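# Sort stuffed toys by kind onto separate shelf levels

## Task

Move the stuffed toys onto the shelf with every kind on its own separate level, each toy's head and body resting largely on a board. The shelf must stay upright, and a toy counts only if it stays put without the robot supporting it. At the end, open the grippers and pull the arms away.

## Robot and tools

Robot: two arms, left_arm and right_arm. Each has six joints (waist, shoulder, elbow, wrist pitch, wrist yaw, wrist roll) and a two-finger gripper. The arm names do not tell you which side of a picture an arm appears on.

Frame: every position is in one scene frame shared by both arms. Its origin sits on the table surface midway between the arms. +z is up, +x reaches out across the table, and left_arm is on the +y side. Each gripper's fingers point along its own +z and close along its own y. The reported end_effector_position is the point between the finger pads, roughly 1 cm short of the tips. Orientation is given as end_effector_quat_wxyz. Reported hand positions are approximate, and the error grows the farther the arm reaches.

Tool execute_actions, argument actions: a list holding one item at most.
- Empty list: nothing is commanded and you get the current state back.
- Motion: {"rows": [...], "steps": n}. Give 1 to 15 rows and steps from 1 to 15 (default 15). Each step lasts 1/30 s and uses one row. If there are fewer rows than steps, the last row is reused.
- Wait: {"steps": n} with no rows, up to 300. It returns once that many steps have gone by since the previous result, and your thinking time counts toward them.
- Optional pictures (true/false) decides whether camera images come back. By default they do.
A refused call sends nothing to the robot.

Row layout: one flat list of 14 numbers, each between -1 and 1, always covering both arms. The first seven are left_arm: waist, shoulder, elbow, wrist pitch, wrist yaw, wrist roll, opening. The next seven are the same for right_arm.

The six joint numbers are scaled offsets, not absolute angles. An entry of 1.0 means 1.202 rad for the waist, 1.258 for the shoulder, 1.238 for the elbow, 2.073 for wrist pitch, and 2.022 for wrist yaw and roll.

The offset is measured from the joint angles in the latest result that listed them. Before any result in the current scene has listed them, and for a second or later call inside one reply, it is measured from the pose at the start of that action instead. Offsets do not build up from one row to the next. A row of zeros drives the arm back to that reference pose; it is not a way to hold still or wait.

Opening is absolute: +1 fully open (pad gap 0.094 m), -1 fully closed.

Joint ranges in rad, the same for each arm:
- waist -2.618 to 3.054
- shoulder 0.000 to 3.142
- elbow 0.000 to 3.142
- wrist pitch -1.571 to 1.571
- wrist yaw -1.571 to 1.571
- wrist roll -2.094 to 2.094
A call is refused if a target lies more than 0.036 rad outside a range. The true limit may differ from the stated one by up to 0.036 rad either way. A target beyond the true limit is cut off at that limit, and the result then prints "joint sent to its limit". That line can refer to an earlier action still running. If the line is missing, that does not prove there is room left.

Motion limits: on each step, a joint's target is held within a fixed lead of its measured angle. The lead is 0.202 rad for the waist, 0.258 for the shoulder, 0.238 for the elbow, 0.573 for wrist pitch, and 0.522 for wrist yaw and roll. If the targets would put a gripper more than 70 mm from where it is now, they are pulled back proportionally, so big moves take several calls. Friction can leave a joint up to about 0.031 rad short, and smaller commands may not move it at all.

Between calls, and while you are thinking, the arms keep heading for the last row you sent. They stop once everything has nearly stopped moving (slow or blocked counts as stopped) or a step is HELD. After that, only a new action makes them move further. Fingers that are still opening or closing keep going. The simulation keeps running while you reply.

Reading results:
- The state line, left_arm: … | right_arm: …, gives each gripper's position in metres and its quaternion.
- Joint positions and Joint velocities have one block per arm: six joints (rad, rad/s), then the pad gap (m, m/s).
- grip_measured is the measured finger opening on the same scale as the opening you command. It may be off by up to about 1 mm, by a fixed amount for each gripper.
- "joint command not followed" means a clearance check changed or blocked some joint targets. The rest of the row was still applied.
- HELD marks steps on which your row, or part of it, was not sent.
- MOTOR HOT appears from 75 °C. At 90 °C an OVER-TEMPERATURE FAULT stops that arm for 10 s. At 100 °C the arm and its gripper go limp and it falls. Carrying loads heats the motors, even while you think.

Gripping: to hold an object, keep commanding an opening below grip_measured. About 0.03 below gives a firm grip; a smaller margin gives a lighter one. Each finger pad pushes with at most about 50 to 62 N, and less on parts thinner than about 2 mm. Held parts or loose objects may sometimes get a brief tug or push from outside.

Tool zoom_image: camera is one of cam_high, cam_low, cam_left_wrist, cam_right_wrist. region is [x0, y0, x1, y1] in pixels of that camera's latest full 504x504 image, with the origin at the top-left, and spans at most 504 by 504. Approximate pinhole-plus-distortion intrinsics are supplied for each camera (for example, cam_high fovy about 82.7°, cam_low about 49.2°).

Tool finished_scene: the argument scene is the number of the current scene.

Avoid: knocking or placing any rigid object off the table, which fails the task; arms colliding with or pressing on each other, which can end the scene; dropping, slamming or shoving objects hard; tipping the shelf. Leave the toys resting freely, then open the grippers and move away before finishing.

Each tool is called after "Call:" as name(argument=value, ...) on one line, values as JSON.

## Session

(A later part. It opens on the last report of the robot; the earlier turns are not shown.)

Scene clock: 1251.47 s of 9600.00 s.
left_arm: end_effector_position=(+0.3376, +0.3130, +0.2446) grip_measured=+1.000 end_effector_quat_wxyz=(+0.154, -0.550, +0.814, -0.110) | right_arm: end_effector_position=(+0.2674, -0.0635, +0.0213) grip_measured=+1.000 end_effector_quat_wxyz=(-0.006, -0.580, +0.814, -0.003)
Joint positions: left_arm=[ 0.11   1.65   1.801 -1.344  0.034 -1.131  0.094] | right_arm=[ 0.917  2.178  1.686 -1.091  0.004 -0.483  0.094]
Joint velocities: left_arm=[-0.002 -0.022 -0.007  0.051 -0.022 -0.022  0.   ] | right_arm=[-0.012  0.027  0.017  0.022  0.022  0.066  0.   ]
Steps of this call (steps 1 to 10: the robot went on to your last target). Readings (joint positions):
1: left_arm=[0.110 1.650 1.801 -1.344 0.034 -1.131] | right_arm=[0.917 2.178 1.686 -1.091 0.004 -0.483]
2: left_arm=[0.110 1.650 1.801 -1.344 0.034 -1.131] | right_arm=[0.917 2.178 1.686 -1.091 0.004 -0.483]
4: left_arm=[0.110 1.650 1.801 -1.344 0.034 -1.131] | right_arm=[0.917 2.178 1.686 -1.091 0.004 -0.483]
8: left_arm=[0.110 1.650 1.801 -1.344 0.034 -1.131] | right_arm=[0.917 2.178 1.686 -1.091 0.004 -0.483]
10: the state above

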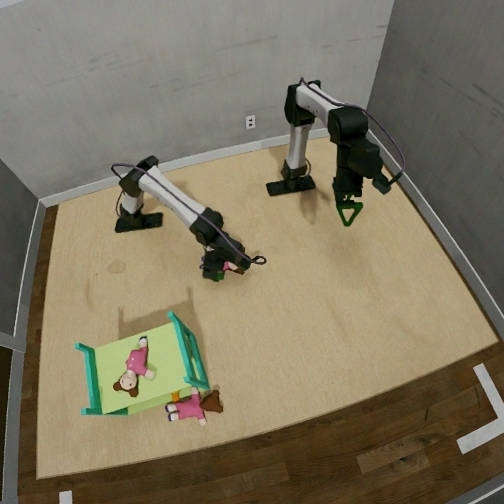

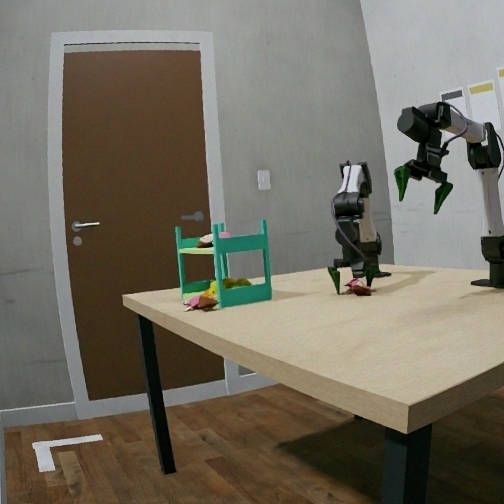

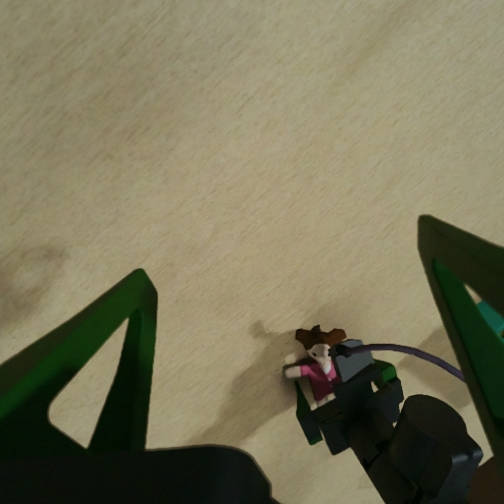

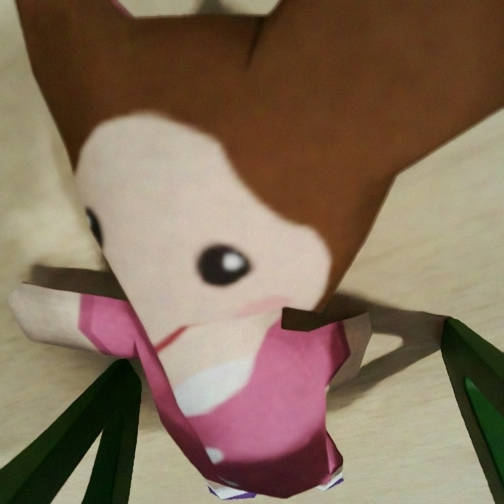

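Between fingers; close, lift, and repeat the route (waist .30 side).

Call:
execute_actions(actions=[{"rows":[[0,0,0,0,0,0,1,0,0.015,0,0,0,0,0.3],[0,0,0,0,0,0,1,0,0.015,0,0,0,0,-0.3],[0,0,0,0,0,0,1,0,0.015,0,0,0,0,-0.92]],"steps":15}])

Call:
execute_actions(actions=[{"rows":[[0,0,0,0,0,0,1,0,0,0,0,0,0,-0.92],[0,0,0,0,0,0,1,0,0,0,0,0,0,-0.92],[0,0,0,0,0,0,1,0,0,0,0,0,0,-0.92],[0,0,0,0,0,0,1,0,-0.1,0,0,0,0,-0.92],[0,0,0,0,0,0,1,0,-0.25,0,0,0,0,-0.92],[0,0,0,0,0,0,1,0,-0.4,-0.1,0.1,0,0,-0.92],[0,0,0,0,0,0,1,0,-0.55,-0.2,0.2,0,0,-0.92],[0,0,0,0,0,0,1,0,-0.69,-0.35,0.3,0,0.24,-0.92],[0,0,0,0,0,0,1,-0.2,-0.69,-0.45,0.33,0,0.24,-0.92],[0,0,0,0,0,0,1,-0.4,-0.69,-0.45,0.33,0,0.24,-0.92],[0,0,0,0,0,0,1,-0.53,-0.69,-0.45,0.33,0,0.24,-0.92]],"steps":15}])

Call:
execute_actions(actions=[{"steps":45}])

Scene clock: 1264.10 s of 9600.00 s.
left_arm: end_effector_position=(+0.3376, +0.3130, +0.2446) grip_measured=+1.000 end_effector_quat_wxyz=(+0.154, -0.550, +0.814, -0.110) | right_arm: end_effector_position=(+0.2682, -0.0640, +0.0216) grip_measured=-0.903 end_effector_quat_wxyz=(-0.005, -0.580, +0.814, -0.005)
Joint positions: left_arm=[ 0.11   1.65   1.801 -1.344  0.034 -1.131  0.094] | right_arm=[ 0.917  2.178  1.686 -1.09   0.008 -0.483  0.005]
Joint velocities: left_arm=[-0.007  0.002  0.012  0.022 -0.037 -0.037  0.   ] | right_arm=[-0.007  0.002  0.007 -0.095 -0.022  0.022  0.   ]
Steps of this call (steps 1 to 15: the robot went on to your last target; steps 16 to 90: nothing new was sent; then 9.13 s passed at rest; steps 91 to 105: all 15 steps of this action). Readings (joint positions):
91: left_arm=[0.110 1.650 1.801 -1.344 0.034 -1.131] | right_arm=[0.917 2.178 1.686 -1.090 0.005 -0.483]
92: left_arm=[0.110 1.650 1.801 -1.344 0.034 -1.131] | right_arm=[0.917 2.178 1.686 -1.088 0.010 -0.483]
94: left_arm=[0.110 1.650 1.801 -1.344 0.034 -1.131] | right_arm=[0.917 2.178 1.686 -1.087 0.011 -0.483]
98: left_arm=[0.110 1.650 1.801 -1.344 0.034 -1.131] | right_arm=[0.917 2.178 1.686 -1.087 0.012 -0.483]
105: the state above

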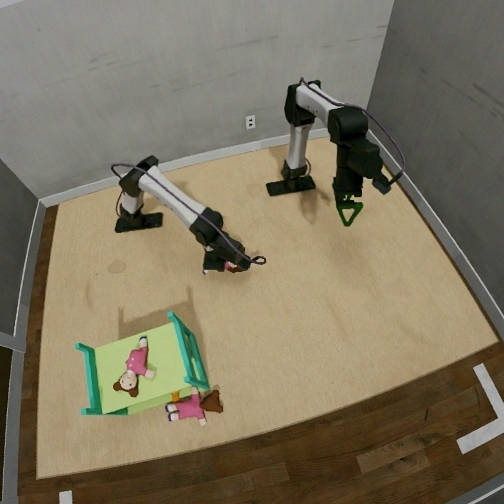

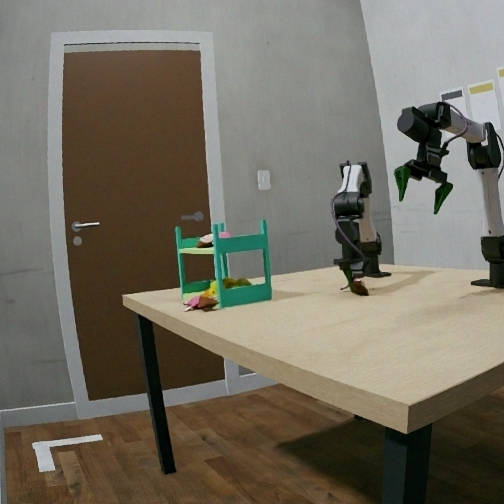

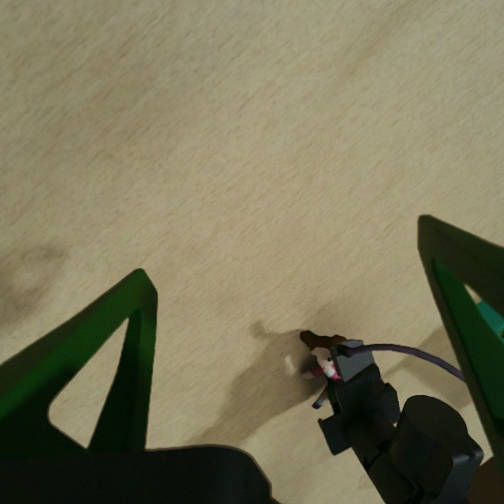

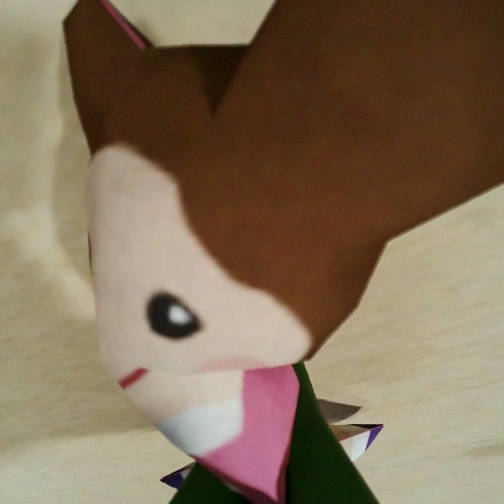

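Scene clock: 1264.60 s of 9600.00 s.
left_arm: end_effector_position=(+0.3376, +0.3130, +0.2446) grip_measured=+1.000 end_effector_quat_wxyz=(+0.154, -0.550, +0.814, -0.110) | right_arm: end_effector_position=(+0.3314, -0.1611, +0.1683) grip_measured=-0.904 end_effector_quat_wxyz=(+0.328, -0.287, +0.898, +0.053)
Joint positions: left_arm=[ 0.11   1.65   1.801 -1.344  0.034 -1.131  0.094] | right_arm=[ 0.63   1.504  1.196 -0.585 -0.002 -0.15   0.005]
Joint velocities: left_arm=[ 0.002  0.007 -0.037 -0.037 -0.066  0.066  0.   ] | right_arm=[-1.448 -1.463 -0.545  0.549  0.051  0.549 -0.   ]
Steps of this call (steps 1 to 15: all 15 steps of this action). Readings (joint positions):
1: left_arm=[0.110 1.650 1.801 -1.344 0.034 -1.131] | right_arm=[0.917 2.177 1.686 -1.090 0.008 -0.483]
2: left_arm=[0.110 1.650 1.801 -1.344 0.034 -1.131] | right_arm=[0.917 2.176 1.686 -1.090 0.008 -0.483]
4: left_arm=[0.110 1.650 1.801 -1.344 0.034 -1.131] | right_arm=[0.917 2.165 1.685 -1.089 0.008 -0.483]
8: left_arm=[0.110 1.650 1.801 -1.344 0.034 -1.131] | right_arm=[0.917 1.952 1.514 -0.901 0.008 -0.419]
15: the state above

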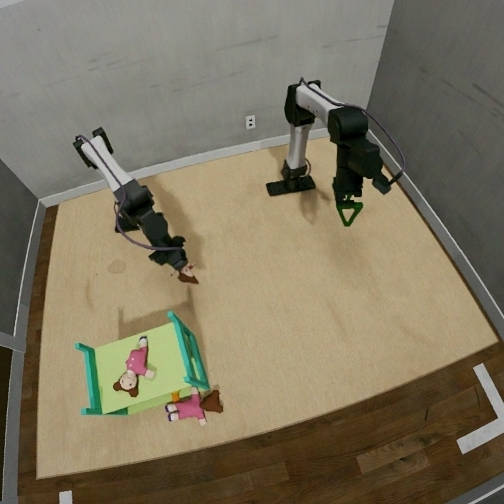

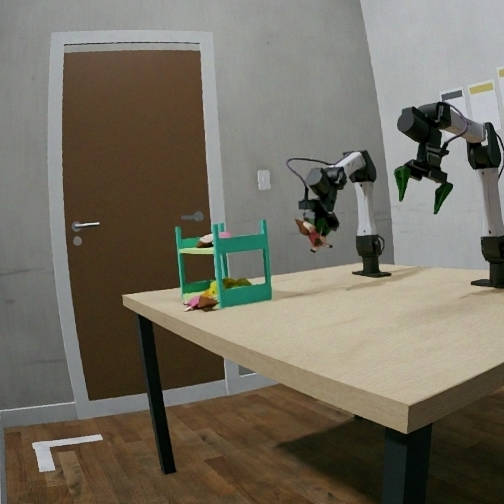

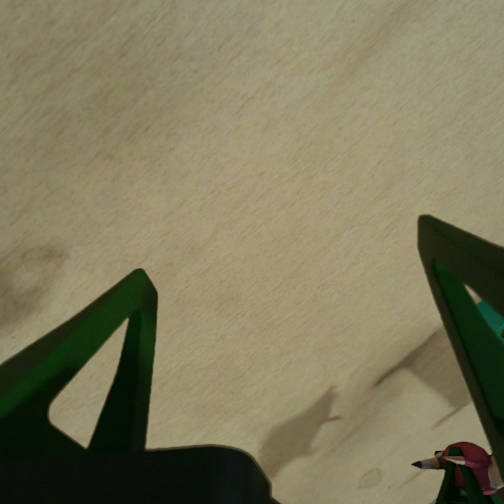

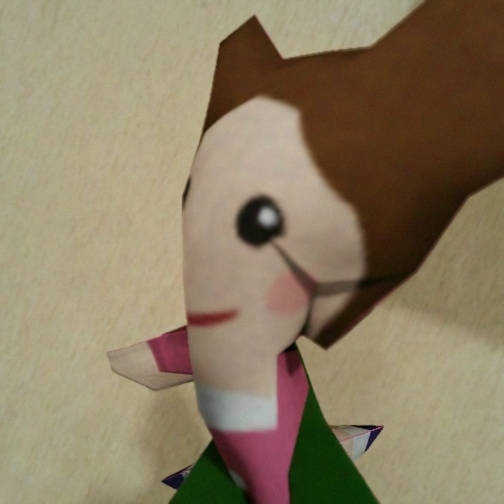

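Scene clock: 1266.10 s of 9600.00 s.
left_arm: end_effector_position=(+0.3376, +0.3130, +0.2446) grip_measured=+1.000 end_effector_quat_wxyz=(+0.154, -0.550, +0.814, -0.110) | right_arm: end_effector_position=(+0.3715, -0.3044, +0.2478) grip_measured=-0.904 end_effector_quat_wxyz=(+0.466, -0.048, +0.883, +0.015)
Joint positions: left_arm=[ 0.11   1.65   1.801 -1.344  0.034 -1.131  0.094] | right_arm=[ 0.271  1.31   1.142 -0.432  0.018 -0.009  0.005]
Joint velocities: left_arm=[ 0.007 -0.002  0.007 -0.066  0.051  0.037  0.   ] | right_arm=[-0.007  0.012  0.002  0.022 -0.051 -0.037 -0.001]
Steps of this call (steps 1 to 30: the robot went on to your last target; steps 31 to 45: nothing new was sent). Readings (joint positions):
1: left_arm=[0.110 1.650 1.801 -1.344 0.034 -1.131] | right_arm=[0.577 1.456 1.181 -0.567 -0.001 -0.131]
2: left_arm=[0.110 1.650 1.801 -1.344 0.034 -1.131] | right_arm=[0.523 1.413 1.172 -0.546 -0.001 -0.112]
4: left_arm=[0.110 1.650 1.801 -1.344 0.034 -1.131] | right_arm=[0.400 1.348 1.164 -0.501 -0.001 -0.079]
8: left_arm=[0.110 1.650 1.801 -1.344 0.034 -1.131] | right_arm=[0.269 1.310 1.163 -0.441 0.020 -0.034]
45: the state above
All arms were judged still, so your last target was given up. Only a new action makes them travel on or press farther. Fingers that are still opening or closing keep moving.

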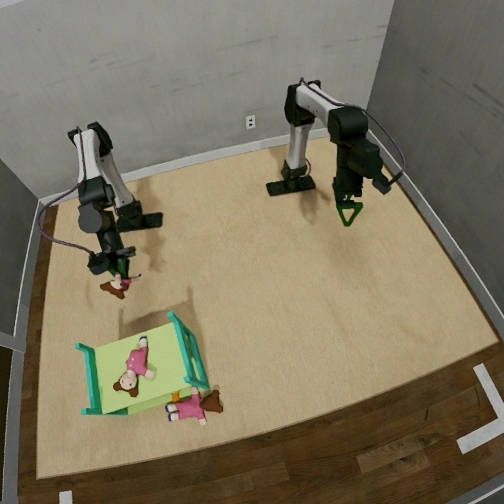

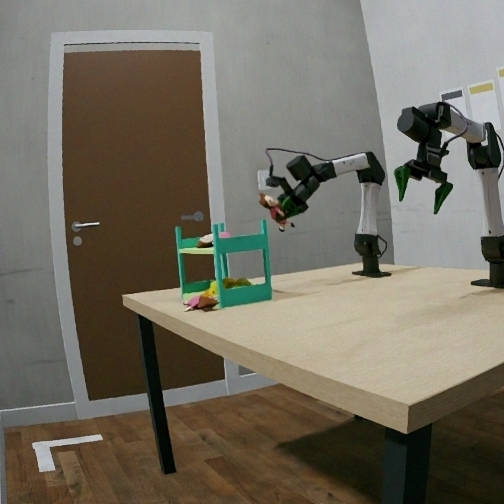

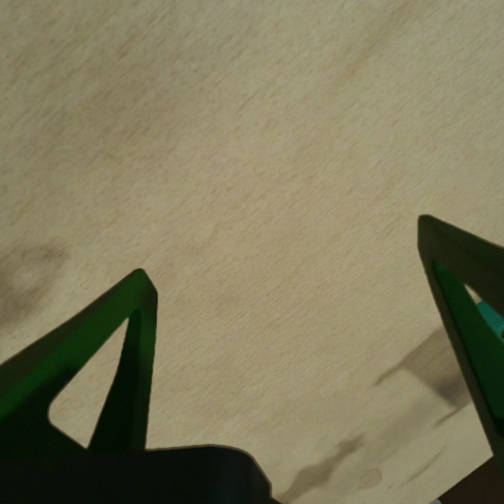

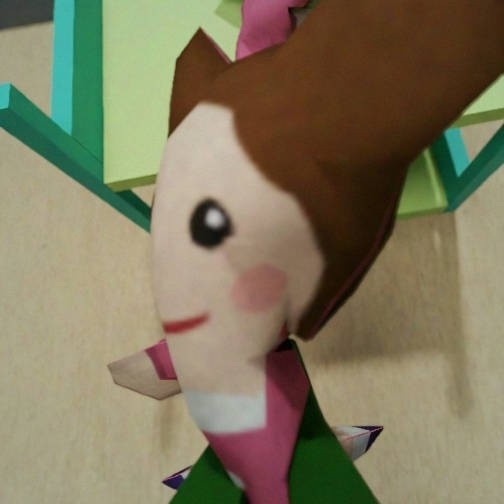

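Call:
execute_actions(actions=[])

Scene clock: 1285.67 s of 9600.00 s.
left_arm: end_effector_position=(+0.3376, +0.3130, +0.2446) grip_measured=+1.000 end_effector_quat_wxyz=(+0.154, -0.550, +0.814, -0.110) | right_arm: end_effector_position=(+0.3715, -0.3044, +0.2478) grip_measured=-0.904 end_effector_quat_wxyz=(+0.466, -0.048, +0.883, +0.015)
Joint positions: left_arm=[ 0.11   1.65   1.801 -1.344  0.034 -1.131  0.094] | right_arm=[ 0.271  1.31   1.142 -0.432  0.018 -0.009  0.005]
Joint velocities: left_arm=[ 0.002 -0.017  0.007 -0.037 -0.139  0.007  0.   ] | right_arm=[ 0.012 -0.012 -0.002 -0.022  0.037  0.081  0.   ]
Steps of this call (steps 1 to 90: nothing new was sent; then 16.57 s passed at rest). Readings (joint positions):
1: left_arm=[0.110 1.650 1.801 -1.344 0.034 -1.131] | right_arm=[0.271 1.310 1.142 -0.432 0.018 -0.009]
2: left_arm=[0.110 1.650 1.801 -1.344 0.034 -1.131] | right_arm=[0.271 1.310 1.142 -0.432 0.018 -0.009]
4: left_arm=[0.110 1.650 1.801 -1.344 0.034 -1.131] | right_arm=[0.271 1.310 1.142 -0.432 0.018 -0.009]
8: left_arm=[0.110 1.650 1.801 -1.344 0.034 -1.131] | right_arm=[0.271 1.310 1.142 -0.432 0.018 -0.009]
90: the state above

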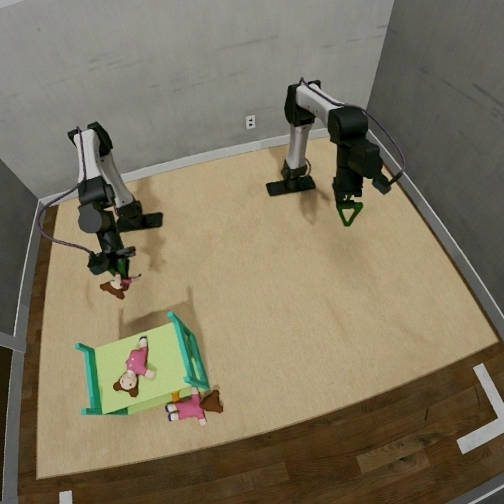

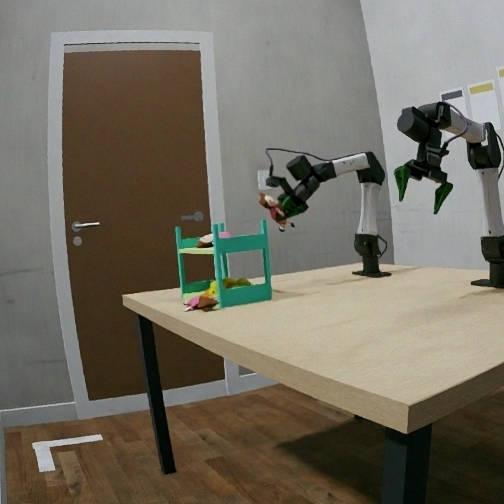

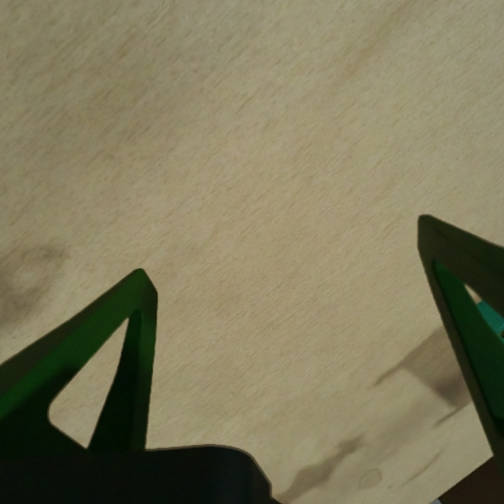

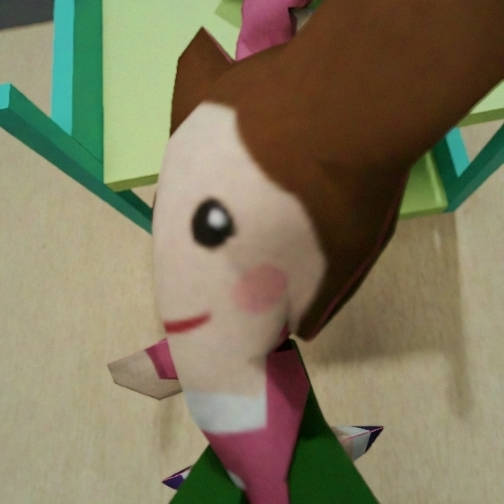

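Call:
execute_actions(actions=[{"rows":[[0,0,0,0,0,0,1,0,0.1,0.2,0,0,0,-0.92],[0,0,0,0,0,0,1,0,0.2,0.4,0,0,0,-0.92],[0,0,0,0,0,0,1,0,0.3,0.55,0,0,0,-0.92],[0,0,0,0,0,0,1,0,0.4,0.628,0,0,0,-0.92],[0,0,0,0,0,0,1,0,0.5,0.628,0,0,0,-0.92],[0,0,0,0,0,0,1,0,0.572,0.628,0,0,0,-0.92]],"steps":15}], pictures=false)

Call:
execute_actions(actions=[{"steps":35}])

Scene clock: 1295.20 s of 9600.00 s.
left_arm: end_effector_position=(+0.3376, +0.3130, +0.2446) grip_measured=+1.000 end_effector_quat_wxyz=(+0.154, -0.550, +0.814, -0.110) | right_arm: end_effector_position=(+0.5602, -0.2837, +0.2115) grip_measured=-0.904 end_effector_quat_wxyz=(+0.450, -0.049, +0.892, +0.014)
Joint positions: left_arm=[ 0.11   1.65   1.801 -1.344  0.034 -1.131  0.094] | right_arm=[ 0.271  2.07   1.879 -0.445  0.018 -0.009  0.005]
Joint velocities: left_arm=[-0.002  0.002  0.007  0.007 -0.051 -0.007  0.   ] | right_arm=[ 0.002 -0.007 -0.012 -0.081 -0.022 -0.037  0.   ]
Steps of this call (steps 1 to 90: nothing new was sent; then 6.03 s passed at rest; steps 91 to 105: all 15 steps of this action). Readings (joint positions):
91: left_arm=[0.110 1.650 1.801 -1.344 0.034 -1.131] | right_arm=[0.271 1.325 1.171 -0.459 0.018 -0.009]
92: left_arm=[0.110 1.650 1.801 -1.344 0.034 -1.131] | right_arm=[0.271 1.374 1.238 -0.489 0.018 -0.009]
94: left_arm=[0.110 1.650 1.801 -1.344 0.034 -1.131] | right_arm=[0.271 1.518 1.406 -0.472 0.018 -0.009]
98: left_arm=[0.110 1.650 1.801 -1.344 0.034 -1.131] | right_arm=[0.271 1.851 1.748 -0.439 0.018 -0.009]
105: the state above

Scene clock: 1296.37 s of 9600.00 s.
left_arm: end_effector_position=(+0.3376, +0.3130, +0.2446) grip_measured=+1.000 end_effector_quat_wxyz=(+0.154, -0.550, +0.814, -0.110) | right_arm: end_effector_position=(+0.5596, -0.2838, +0.2288) grip_measured=-0.904 end_effector_quat_wxyz=(+0.465, -0.048, +0.884, +0.015)
Joint positions: left_arm=[ 0.11   1.65   1.801 -1.344  0.034 -1.131  0.094] | right_arm=[ 0.271  2.05   1.892 -0.446  0.018 -0.009  0.005]
Joint velocities: left_arm=[-0.017 -0.017  0.002  0.007  0.007 -0.007  0.   ] | right_arm=[-0.007  0.002 -0.002 -0.007  0.007 -0.022  0.   ]
Steps of this call (steps 1 to 30: the robot went on to your last target; steps 31 to 35: nothing new was sent). Readings (joint positions):
1: left_arm=[0.110 1.650 1.801 -1.344 0.034 -1.131] | right_arm=[0.271 2.069 1.880 -0.446 0.018 -0.009]
2: left_arm=[0.110 1.650 1.801 -1.344 0.034 -1.131] | right_arm=[0.271 2.065 1.882 -0.446 0.018 -0.009]
4: left_arm=[0.110 1.650 1.801 -1.344 0.034 -1.131] | right_arm=[0.271 2.058 1.888 -0.446 0.018 -0.009]
8: left_arm=[0.110 1.650 1.801 -1.344 0.034 -1.131] | right_arm=[0.271 2.050 1.892 -0.446 0.018 -0.009]
35: the state above
All arms were judged still, so your last target was given up. Only a new action makes them travel on or press farther. Fingers that are still opening or closing keep moving.

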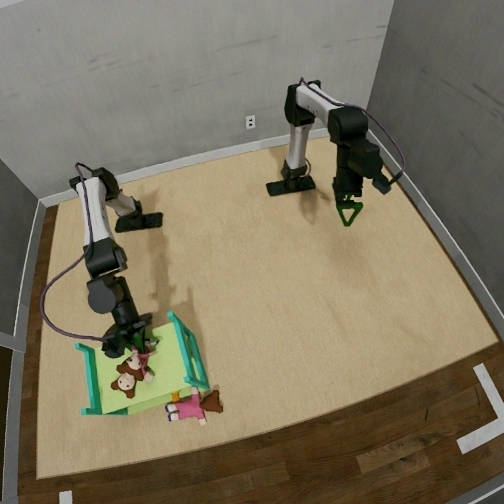

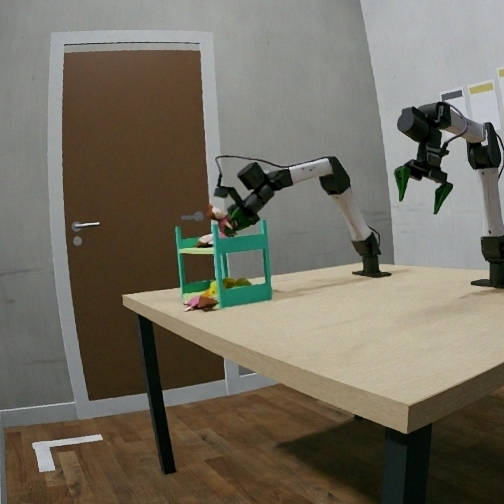

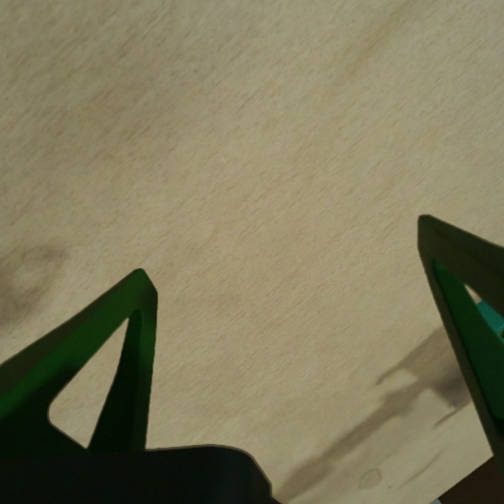

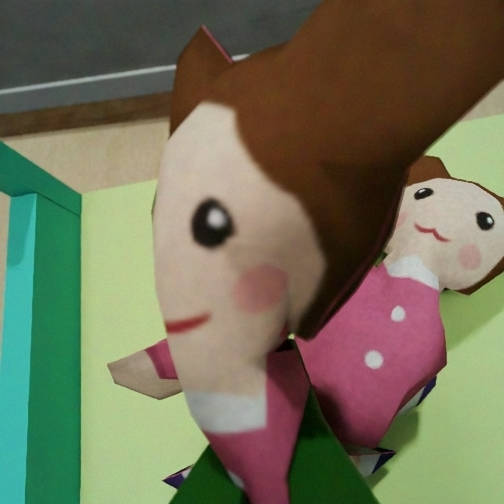

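Call:
execute_actions(actions=[{"rows":[[0,0,0,0,0,0,1,0.05,0,0.05,0,0,0,-0.92],[0,0,0,0,0,0,1,0.075,0,0.1,-0.05,0,0,-0.92],[0,0,0,0,0,0,1,0.075,0.03,0.16,-0.1,0,0,-0.92],[0,0,0,0,0,0,1,0.075,0.06,0.22,-0.15,0,0,-0.92],[0,0,0,0,0,0,1,0.075,0.09,0.28,-0.2,0,0,-0.92],[0,0,0,0,0,0,1,0.075,0.125,0.31,-0.215,0,0,-0.92]],"steps":15}], pictures=false)

Call:
execute_actions(actions=[{"steps":20}])

Scene clock: 1311.77 s of 9600.00 s.
left_arm: end_effector_position=(+0.3376, +0.3130, +0.2446) grip_measured=+1.000 end_effector_quat_wxyz=(+0.154, -0.550, +0.814, -0.110) | right_arm: end_effector_position=(+0.5430, -0.2277, +0.2209) grip_measured=-0.904 end_effector_quat_wxyz=(+0.371, -0.096, +0.923, +0.029)
Joint positions: left_arm=[ 0.11   1.65   1.801 -1.344  0.034 -1.131  0.094] | right_arm=[ 0.368  2.203  2.252 -0.857  0.017 -0.008  0.005]
Joint velocities: left_arm=[-0.002  0.002 -0.017  0.037 -0.022 -0.051  0.   ] | right_arm=[-0.002  0.007 -0.012 -0.198 -0.037  0.007 -0.001]
Steps of this call (steps 1 to 90: nothing new was sent; then 11.90 s passed at rest; steps 91 to 105: all 15 steps of this action). Readings (joint positions):
91: left_arm=[0.110 1.650 1.801 -1.344 0.034 -1.131] | right_arm=[0.275 2.051 1.897 -0.450 0.020 -0.009]
92: left_arm=[0.110 1.650 1.801 -1.344 0.034 -1.131] | right_arm=[0.283 2.055 1.916 -0.471 0.022 -0.009]
94: left_arm=[0.110 1.650 1.801 -1.344 0.034 -1.131] | right_arm=[0.313 2.087 2.013 -0.564 0.024 -0.009]
98: left_arm=[0.110 1.650 1.801 -1.344 0.034 -1.131] | right_arm=[0.366 2.172 2.234 -0.728 0.021 -0.009]
105: the state above

Scene clock: 1312.43 s of 9600.00 s.
left_arm: end_effector_position=(+0.3376, +0.3130, +0.2446) grip_measured=+1.000 end_effector_quat_wxyz=(+0.154, -0.550, +0.814, -0.110) | right_arm: end_effector_position=(+0.5399, -0.2283, +0.2180) grip_measured=-0.904 end_effector_quat_wxyz=(+0.363, -0.097, +0.926, +0.029)
Joint positions: left_arm=[ 0.11   1.65   1.801 -1.344  0.034 -1.131  0.094] | right_arm=[ 0.368  2.203  2.252 -0.875  0.017 -0.008  0.005]
Joint velocities: left_arm=[-0.002  0.012 -0.002 -0.051 -0.007 -0.095  0.   ] | right_arm=[-0.012  0.017 -0.007 -0.022 -0.022 -0.022  0.001]
Steps of this call (steps 1 to 20: the robot went on to your last target). Readings (joint positions):
1: left_arm=[0.110 1.650 1.801 -1.344 0.034 -1.131] | right_arm=[0.368 2.203 2.252 -0.864 0.017 -0.008]
2: left_arm=[0.110 1.650 1.801 -1.344 0.034 -1.131] | right_arm=[0.368 2.203 2.252 -0.869 0.017 -0.008]
4: left_arm=[0.110 1.650 1.801 -1.344 0.034 -1.131] | right_arm=[0.368 2.203 2.252 -0.874 0.017 -0.008]
8: left_arm=[0.110 1.650 1.801 -1.344 0.034 -1.131] | right_arm=[0.368 2.203 2.252 -0.875 0.017 -0.008]
20: the state above

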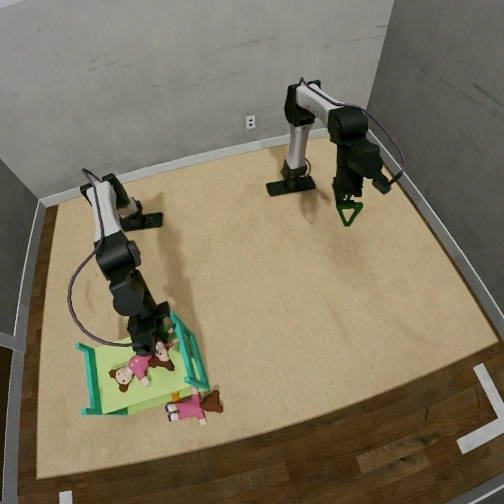

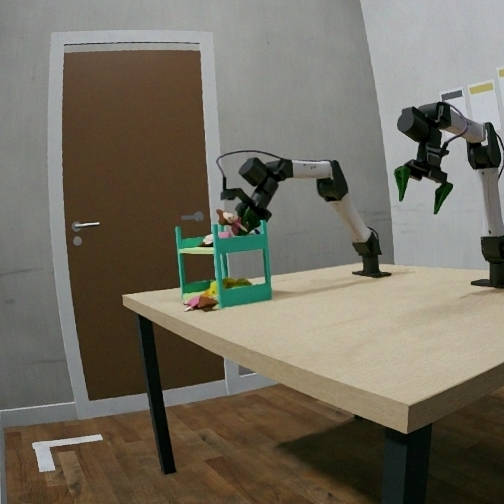

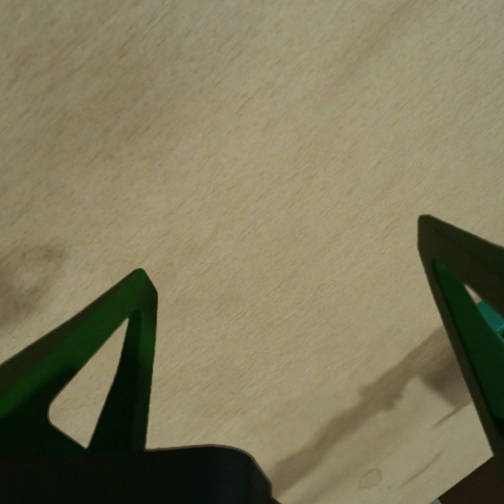

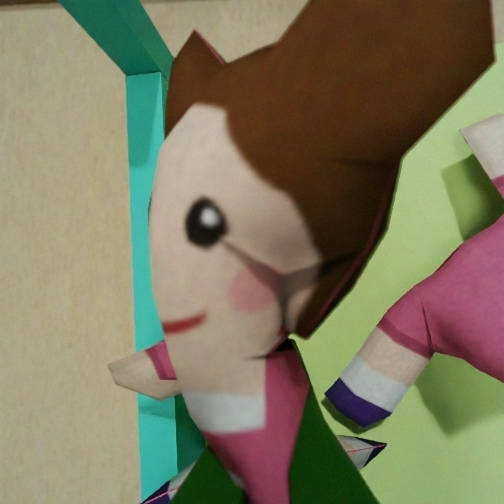

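Call:
execute_actions(actions=[{"rows":[[0,0,0,0,0,0,1,-0.05,0.02,-0.02,0,0,0,-0.92],[0,0,0,0,0,0,1,-0.05,0.03,-0.03,0,0,0,-0.92],[0,0,0,0,0,0,1,-0.05,0.03,-0.03,0,0,0,-0.92],[0,0,0,0,0,0,1,-0.05,0.03,-0.03,0,0,0,-0.92],[0,0,0,0,0,0,1,-0.05,0.03,-0.03,0,0,0,-0.92],[0,0,0,0,0,0,1,-0.05,0.03,-0.03,0,0,0,-0.92],[0,0,0,0,0,0,1,-0.05,0.03,-0.03,0,0,0,-0.92],[0,0,0,0,0,0,1,-0.05,0.03,-0.03,0,0,0,-0.92],[0,0,0,0,0,0,1,-0.05,0.03,-0.03,0,0,0,-0.7],[0,0,0,0,0,0,1,-0.05,0.03,-0.03,0,0,0,-0.4],[0,0,0,0,0,0,1,-0.05,0.03,-0.03,0,0,0,-0.1]],"steps":15}], pictures=false)

Call:
execute_actions(actions=[{"steps":20}])

Scene clock: 1326.40 s of 9600.00 s.
left_arm: end_effector_position=(+0.3376, +0.3130, +0.2446) grip_measured=+1.000 end_effector_quat_wxyz=(+0.154, -0.550, +0.814, -0.110) | right_arm: end_effector_position=(+0.5472, -0.2584, +0.1972) grip_measured=-0.102 end_effector_quat_wxyz=(+0.346, -0.073, +0.935, +0.023)
Joint positions: left_arm=[ 0.11   1.65   1.801 -1.344  0.034 -1.131  0.094] | right_arm=[ 0.312  2.231  2.238 -0.869  0.004 -0.008  0.042]
Joint velocities: left_arm=[ 0.002 -0.002 -0.022 -0.037 -0.095  0.022  0.   ] | right_arm=[ 0.002 -0.032 -0.007 -0.022 -0.037 -0.095  0.001]
Steps of this call (steps 1 to 15: the robot went on to your last target; steps 16 to 90: nothing new was sent; then 10.47 s passed at rest; steps 91 to 105: all 15 steps of this action). Readings (joint positions):
91: left_arm=[0.110 1.650 1.801 -1.344 0.034 -1.131] | right_arm=[0.365 2.204 2.252 -0.875 0.015 -0.008]
92: left_arm=[0.110 1.650 1.801 -1.344 0.034 -1.131] | right_arm=[0.359 2.206 2.252 -0.874 0.011 -0.008]
94: left_arm=[0.110 1.650 1.801 -1.344 0.034 -1.131] | right_arm=[0.344 2.207 2.252 -0.873 0.003 -0.008]
98: left_arm=[0.110 1.650 1.801 -1.344 0.034 -1.131] | right_arm=[0.314 2.223 2.241 -0.873 0.004 -0.008]
105: the state above

Scene clock: 1327.07 s of 9600.00 s.
left_arm: end_effector_position=(+0.3376, +0.3130, +0.2446) grip_measured=+1.000 end_effector_quat_wxyz=(+0.154, -0.550, +0.814, -0.110) | right_arm: end_effector_position=(+0.5472, -0.2584, +0.1972) grip_measured=-0.102 end_effector_quat_wxyz=(+0.346, -0.073, +0.935, +0.023)
Joint positions: left_arm=[ 0.11   1.65   1.801 -1.344  0.034 -1.131  0.094] | right_arm=[ 0.312  2.231  2.238 -0.869  0.004 -0.008  0.042]
Joint velocities: left_arm=[-0.007 -0.027  0.007  0.051 -0.007  0.022  0.   ] | right_arm=[-0.012 -0.007  0.012 -0.051  0.022  0.037 -0.001]
Steps of this call (steps 1 to 15: the robot went on to your last target; steps 16 to 20: nothing new was sent). Readings (joint positions):
1: left_arm=[0.110 1.650 1.801 -1.344 0.034 -1.131] | right_arm=[0.312 2.231 2.238 -0.869 0.004 -0.008]
2: left_arm=[0.110 1.650 1.801 -1.344 0.034 -1.131] | right_arm=[0.312 2.231 2.238 -0.869 0.004 -0.008]
4: left_arm=[0.110 1.650 1.801 -1.344 0.034 -1.131] | right_arm=[0.312 2.231 2.238 -0.869 0.004 -0.008]
8: left_arm=[0.110 1.650 1.801 -1.344 0.034 -1.131] | right_arm=[0.312 2.231 2.238 -0.869 0.004 -0.008]
20: the state above
All arms were judged still, so your last target was given up. Only a new action makes them travel on or press farther. Fingers that are still opening or closing keep moving.

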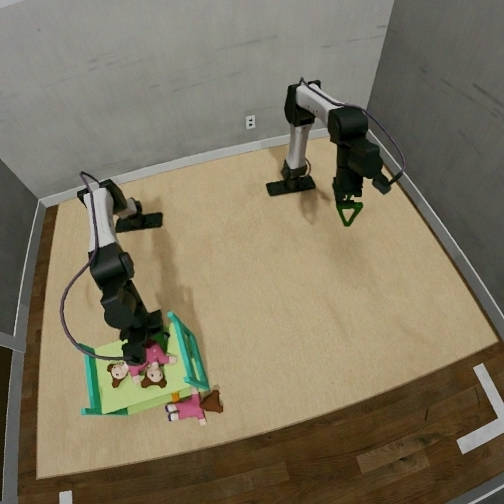

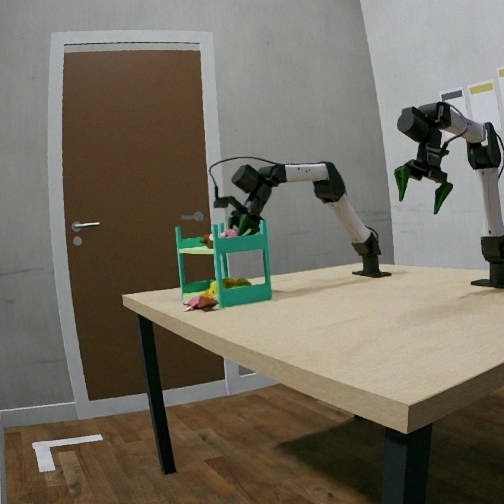

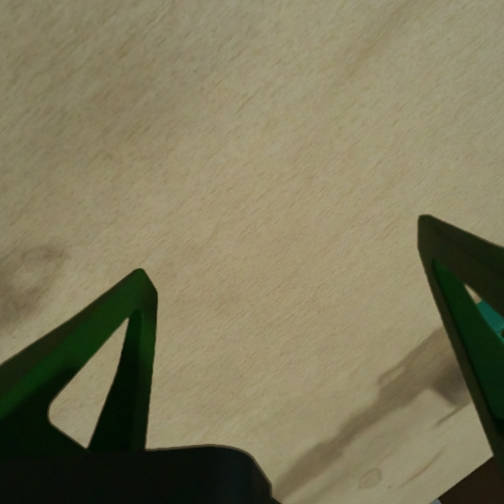

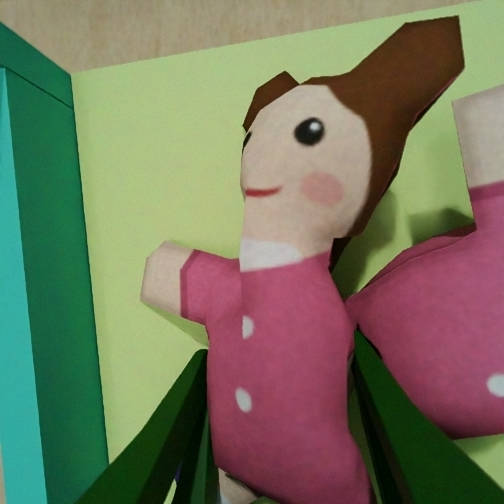

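Retract.

Call:
execute_actions(actions=[{"rows":[[0,0,0,0,0,0,1,0,-0.05,0,0,0,0,0.0],[0,0,0,0,0,0,1,0,-0.1,0,0,0,0,0.1],[0,0,0,0,0,0,1,0,-0.15,0,0,0,0,0.1],[0,0,0,0,0,0,1,0,-0.2,-0.05,0,0,0,0.1],[0,0,0,0,0,0,1,0,-0.3,-0.15,0,0,0,0.1],[0,0,0,0,0,0,1,0,-0.4,-0.3,0.05,0,0,0.3],[0,0,0,0,0,0,1,0,-0.5,-0.45,0.1,0,0,0.6],[0,0,0,0,0,0,1,0,-0.6,-0.6,0.15,0,0,1],[0,0,0,0,0,0,1,0,-0.7,-0.8,0.2,0,0,1]],"steps":15}], pictures=false)

Call:
execute_actions(actions=[{"steps":40}])

Call:
zoom_image(camera="cam_high", region=[60,290,260,450])

Scene clock: 1338.73 s of 9600.00 s.
left_arm: end_effector_position=(+0.3376, +0.3130, +0.2446) grip_measured=+1.000 end_effector_quat_wxyz=(+0.154, -0.550, +0.814, -0.110) | right_arm: end_effector_position=(+0.3859, -0.2827, +0.3503) grip_measured=+1.000 end_effector_quat_wxyz=(+0.542, -0.065, +0.837, +0.037)
Joint positions: left_arm=[ 0.11   1.65   1.801 -1.344  0.034 -1.131  0.094] | right_arm=[ 0.312  1.342  1.428 -0.509  0.004 -0.008  0.094]
Joint velocities: left_arm=[ 0.002  0.002 -0.007  0.022  0.007 -0.007  0.   ] | right_arm=[ 0.007 -1.639 -1.77   0.842  0.007 -0.022  0.   ]
Steps of this call (steps 1 to 90: nothing new was sent; then 8.17 s passed at rest; steps 91 to 105: all 15 steps of this action). Readings (joint positions):
91: left_arm=[0.110 1.650 1.801 -1.344 0.034 -1.131] | right_arm=[0.312 2.227 2.238 -0.870 0.004 -0.008]
92: left_arm=[0.110 1.650 1.801 -1.344 0.034 -1.131] | right_arm=[0.312 2.219 2.237 -0.872 0.004 -0.008]
94: left_arm=[0.110 1.650 1.801 -1.344 0.034 -1.131] | right_arm=[0.312 2.179 2.223 -0.879 0.004 -0.008]
98: left_arm=[0.110 1.650 1.801 -1.344 0.034 -1.131] | right_arm=[0.312 1.910 1.950 -0.783 0.004 -0.008]
105: the state above

Scene clock: 1340.07 s of 9600.00 s.
left_arm: end_effector_position=(+0.3376, +0.3130, +0.2446) grip_measured=+1.000 end_effector_quat_wxyz=(+0.154, -0.550, +0.814, -0.110) | right_arm: end_effector_position=(+0.3831, -0.2831, +0.2685) grip_measured=+1.000 end_effector_quat_wxyz=(+0.473, -0.069, +0.878, +0.032)
Joint positions: left_arm=[ 0.11   1.65   1.801 -1.344  0.034 -1.131  0.094] | right_arm=[ 0.312  1.362  1.25  -0.472  0.004 -0.008  0.094]
Joint velocities: left_arm=[ 0.002 -0.012  0.007 -0.051 -0.11  -0.037  0.   ] | right_arm=[ 0.012 -0.017 -0.002  0.007 -0.037 -0.051  0.   ]
Steps of this call (steps 1 to 30: the robot went on to your last target; steps 31 to 40: nothing new was sent). Readings (joint positions):
1: left_arm=[0.110 1.650 1.801 -1.344 0.034 -1.131] | right_arm=[0.312 1.301 1.376 -0.491 0.004 -0.008]
2: left_arm=[0.110 1.650 1.801 -1.344 0.034 -1.131] | right_arm=[0.312 1.287 1.340 -0.483 0.004 -0.008]
4: left_arm=[0.110 1.650 1.801 -1.344 0.034 -1.131] | right_arm=[0.312 1.303 1.295 -0.477 0.004 -0.008]
8: left_arm=[0.110 1.650 1.801 -1.344 0.034 -1.131] | right_arm=[0.312 1.357 1.253 -0.479 0.004 -0.008]
40: the state above
All arms were judged still, so your last target was given up. Only a new action makes them travel on or press farther. Fingers that are still opening or closing keep moving.

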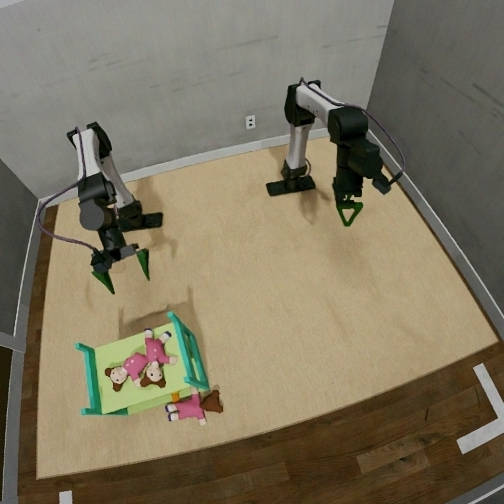

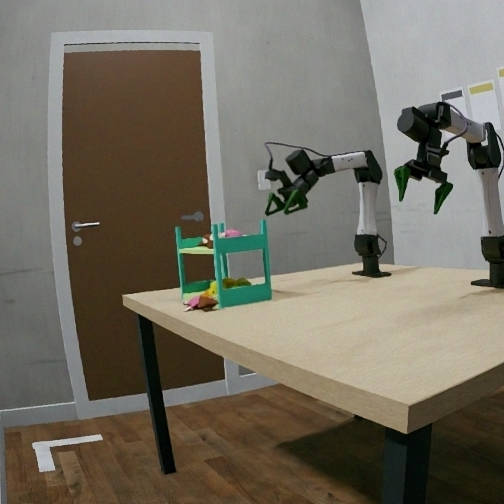

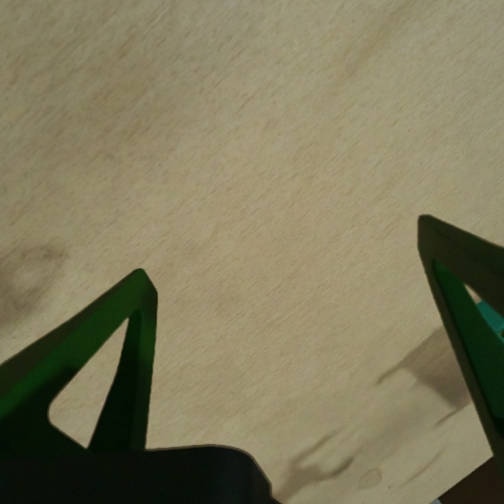

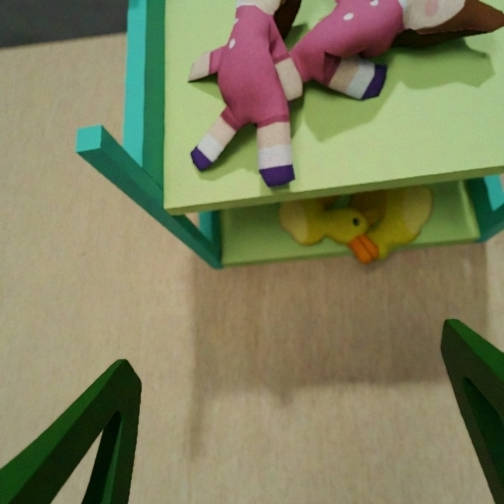

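Region (60, 290, 260, 450) of cam_high's 504x504 image, scaled by 2.520, with more detail than that image has; it fills the top 403 rows of this view, and the rest is white.

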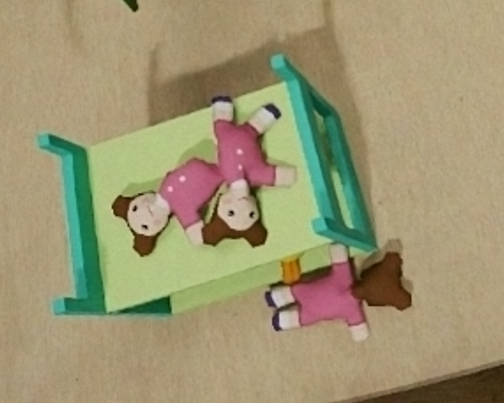

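Call:
execute_actions(actions=[{"rows":[[0,0,0,0,0,0,1,0.12,0,0,0,0,0,0],[0,0,0,0,0,0,1,0.12,0.2,0,0.1,0,0,0],[0,0,0,0,0,0,1,0.12,0.4,0.1,0.2,0,0,0],[0,0,0,0,0,0,1,0.12,0.6,0.25,0.3,0,0,0],[0,0,0,0,0,0,1,0.12,0.8,0.4,0.39,0,0,0],[0,0,0,0,0,0,1,0.125,0.97,0.51,0.39,0,0,0]],"steps":15}], pictures=false)

Call:
execute_actions(actions=[{"steps":60}])

Scene clock: 1365.43 s of 9600.00 s.
left_arm: end_effector_position=(+0.3376, +0.3130, +0.2446) grip_measured=+1.000 end_effector_quat_wxyz=(+0.154, -0.550, +0.814, -0.110) | right_arm: end_effector_position=(+0.5971, -0.1599, +0.3170) grip_measured=+0.002 end_effector_quat_wxyz=(+0.683, -0.104, +0.717, +0.093)
Joint positions: left_arm=[ 0.11   1.65   1.801 -1.344  0.034 -1.131  0.094] | right_arm=[ 0.451  2.125  1.849  0.227  0.01  -0.008  0.047]
Joint velocities: left_arm=[-0.002  0.002 -0.007  0.007  0.007  0.007  0.   ] | right_arm=[ 0.027  1.433  0.515  0.93   0.022  0.007 -0.   ]
Steps of this call (steps 1 to 90: nothing new was sent; then 21.87 s passed at rest; steps 91 to 105: all 15 steps of this action). Readings (joint positions):
91: left_arm=[0.110 1.650 1.801 -1.344 0.034 -1.131] | right_arm=[0.326 1.362 1.250 -0.472 0.011 -0.008]
92: left_arm=[0.110 1.650 1.801 -1.344 0.034 -1.131] | right_arm=[0.354 1.375 1.250 -0.461 0.015 -0.008]
94: left_arm=[0.110 1.650 1.801 -1.344 0.034 -1.131] | right_arm=[0.405 1.454 1.292 -0.379 0.012 -0.008]
98: left_arm=[0.110 1.650 1.801 -1.344 0.034 -1.131] | right_arm=[0.435 1.656 1.435 -0.170 0.010 -0.008]
105: the state above

Scene clock: 1367.43 s of 9600.00 s.
left_arm: end_effector_position=(+0.3376, +0.3130, +0.2446) grip_measured=+1.000 end_effector_quat_wxyz=(+0.154, -0.550, +0.814, -0.110) | right_arm: end_effector_position=(+0.6316, -0.1467, +0.2989) grip_measured=+0.001 end_effector_quat_wxyz=(+0.745, -0.095, +0.652, +0.104)
Joint positions: left_arm=[ 0.11   1.65   1.801 -1.344  0.034 -1.131  0.094] | right_arm=[ 0.455  2.324  1.926  0.531  0.01  -0.007  0.047]
Joint velocities: left_arm=[-0.002 -0.017 -0.027  0.022  0.007 -0.081  0.   ] | right_arm=[-0.012  0.007  0.002 -0.081  0.022 -0.037  0.   ]
Steps of this call (steps 1 to 60: the robot went on to your last target). Readings (joint positions):
1: left_arm=[0.110 1.650 1.801 -1.344 0.034 -1.131] | right_arm=[0.451 2.170 1.858 0.249 0.010 -0.008]
2: left_arm=[0.110 1.650 1.801 -1.344 0.034 -1.131] | right_arm=[0.451 2.212 1.858 0.261 0.010 -0.008]
4: left_arm=[0.110 1.650 1.801 -1.344 0.034 -1.131] | right_arm=[0.454 2.255 1.884 0.316 0.010 -0.007]
8: left_arm=[0.110 1.650 1.801 -1.344 0.034 -1.131] | right_arm=[0.455 2.289 1.909 0.383 0.010 -0.007]
60: the state above
All arms were judged still, so your last target was given up. Only a new action makes them travel on or press farther. Fingers that are still opening or closing keep moving.

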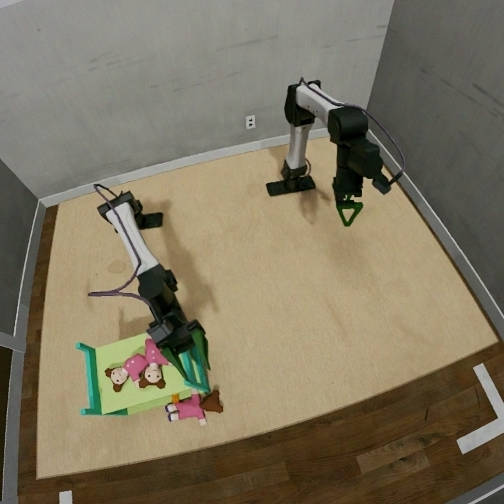

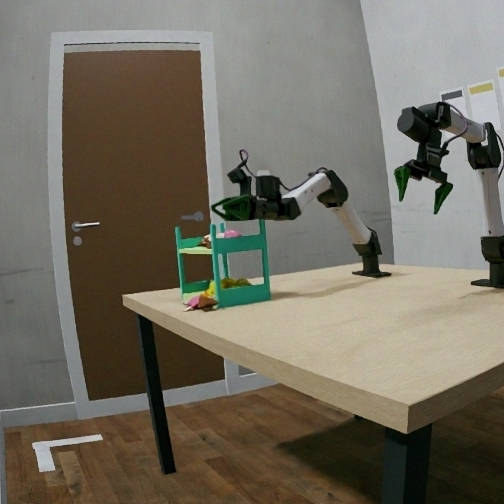

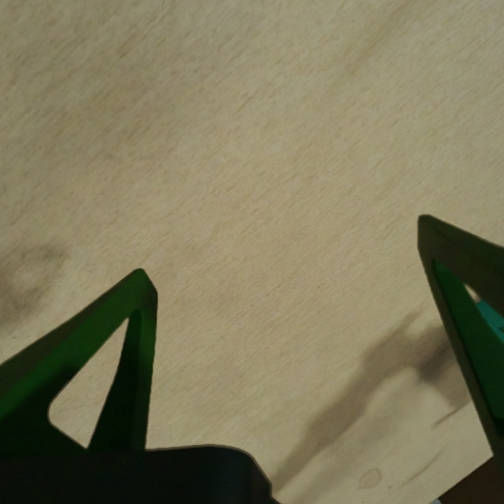

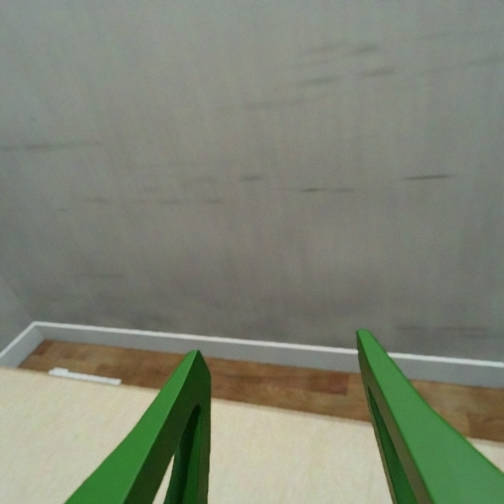

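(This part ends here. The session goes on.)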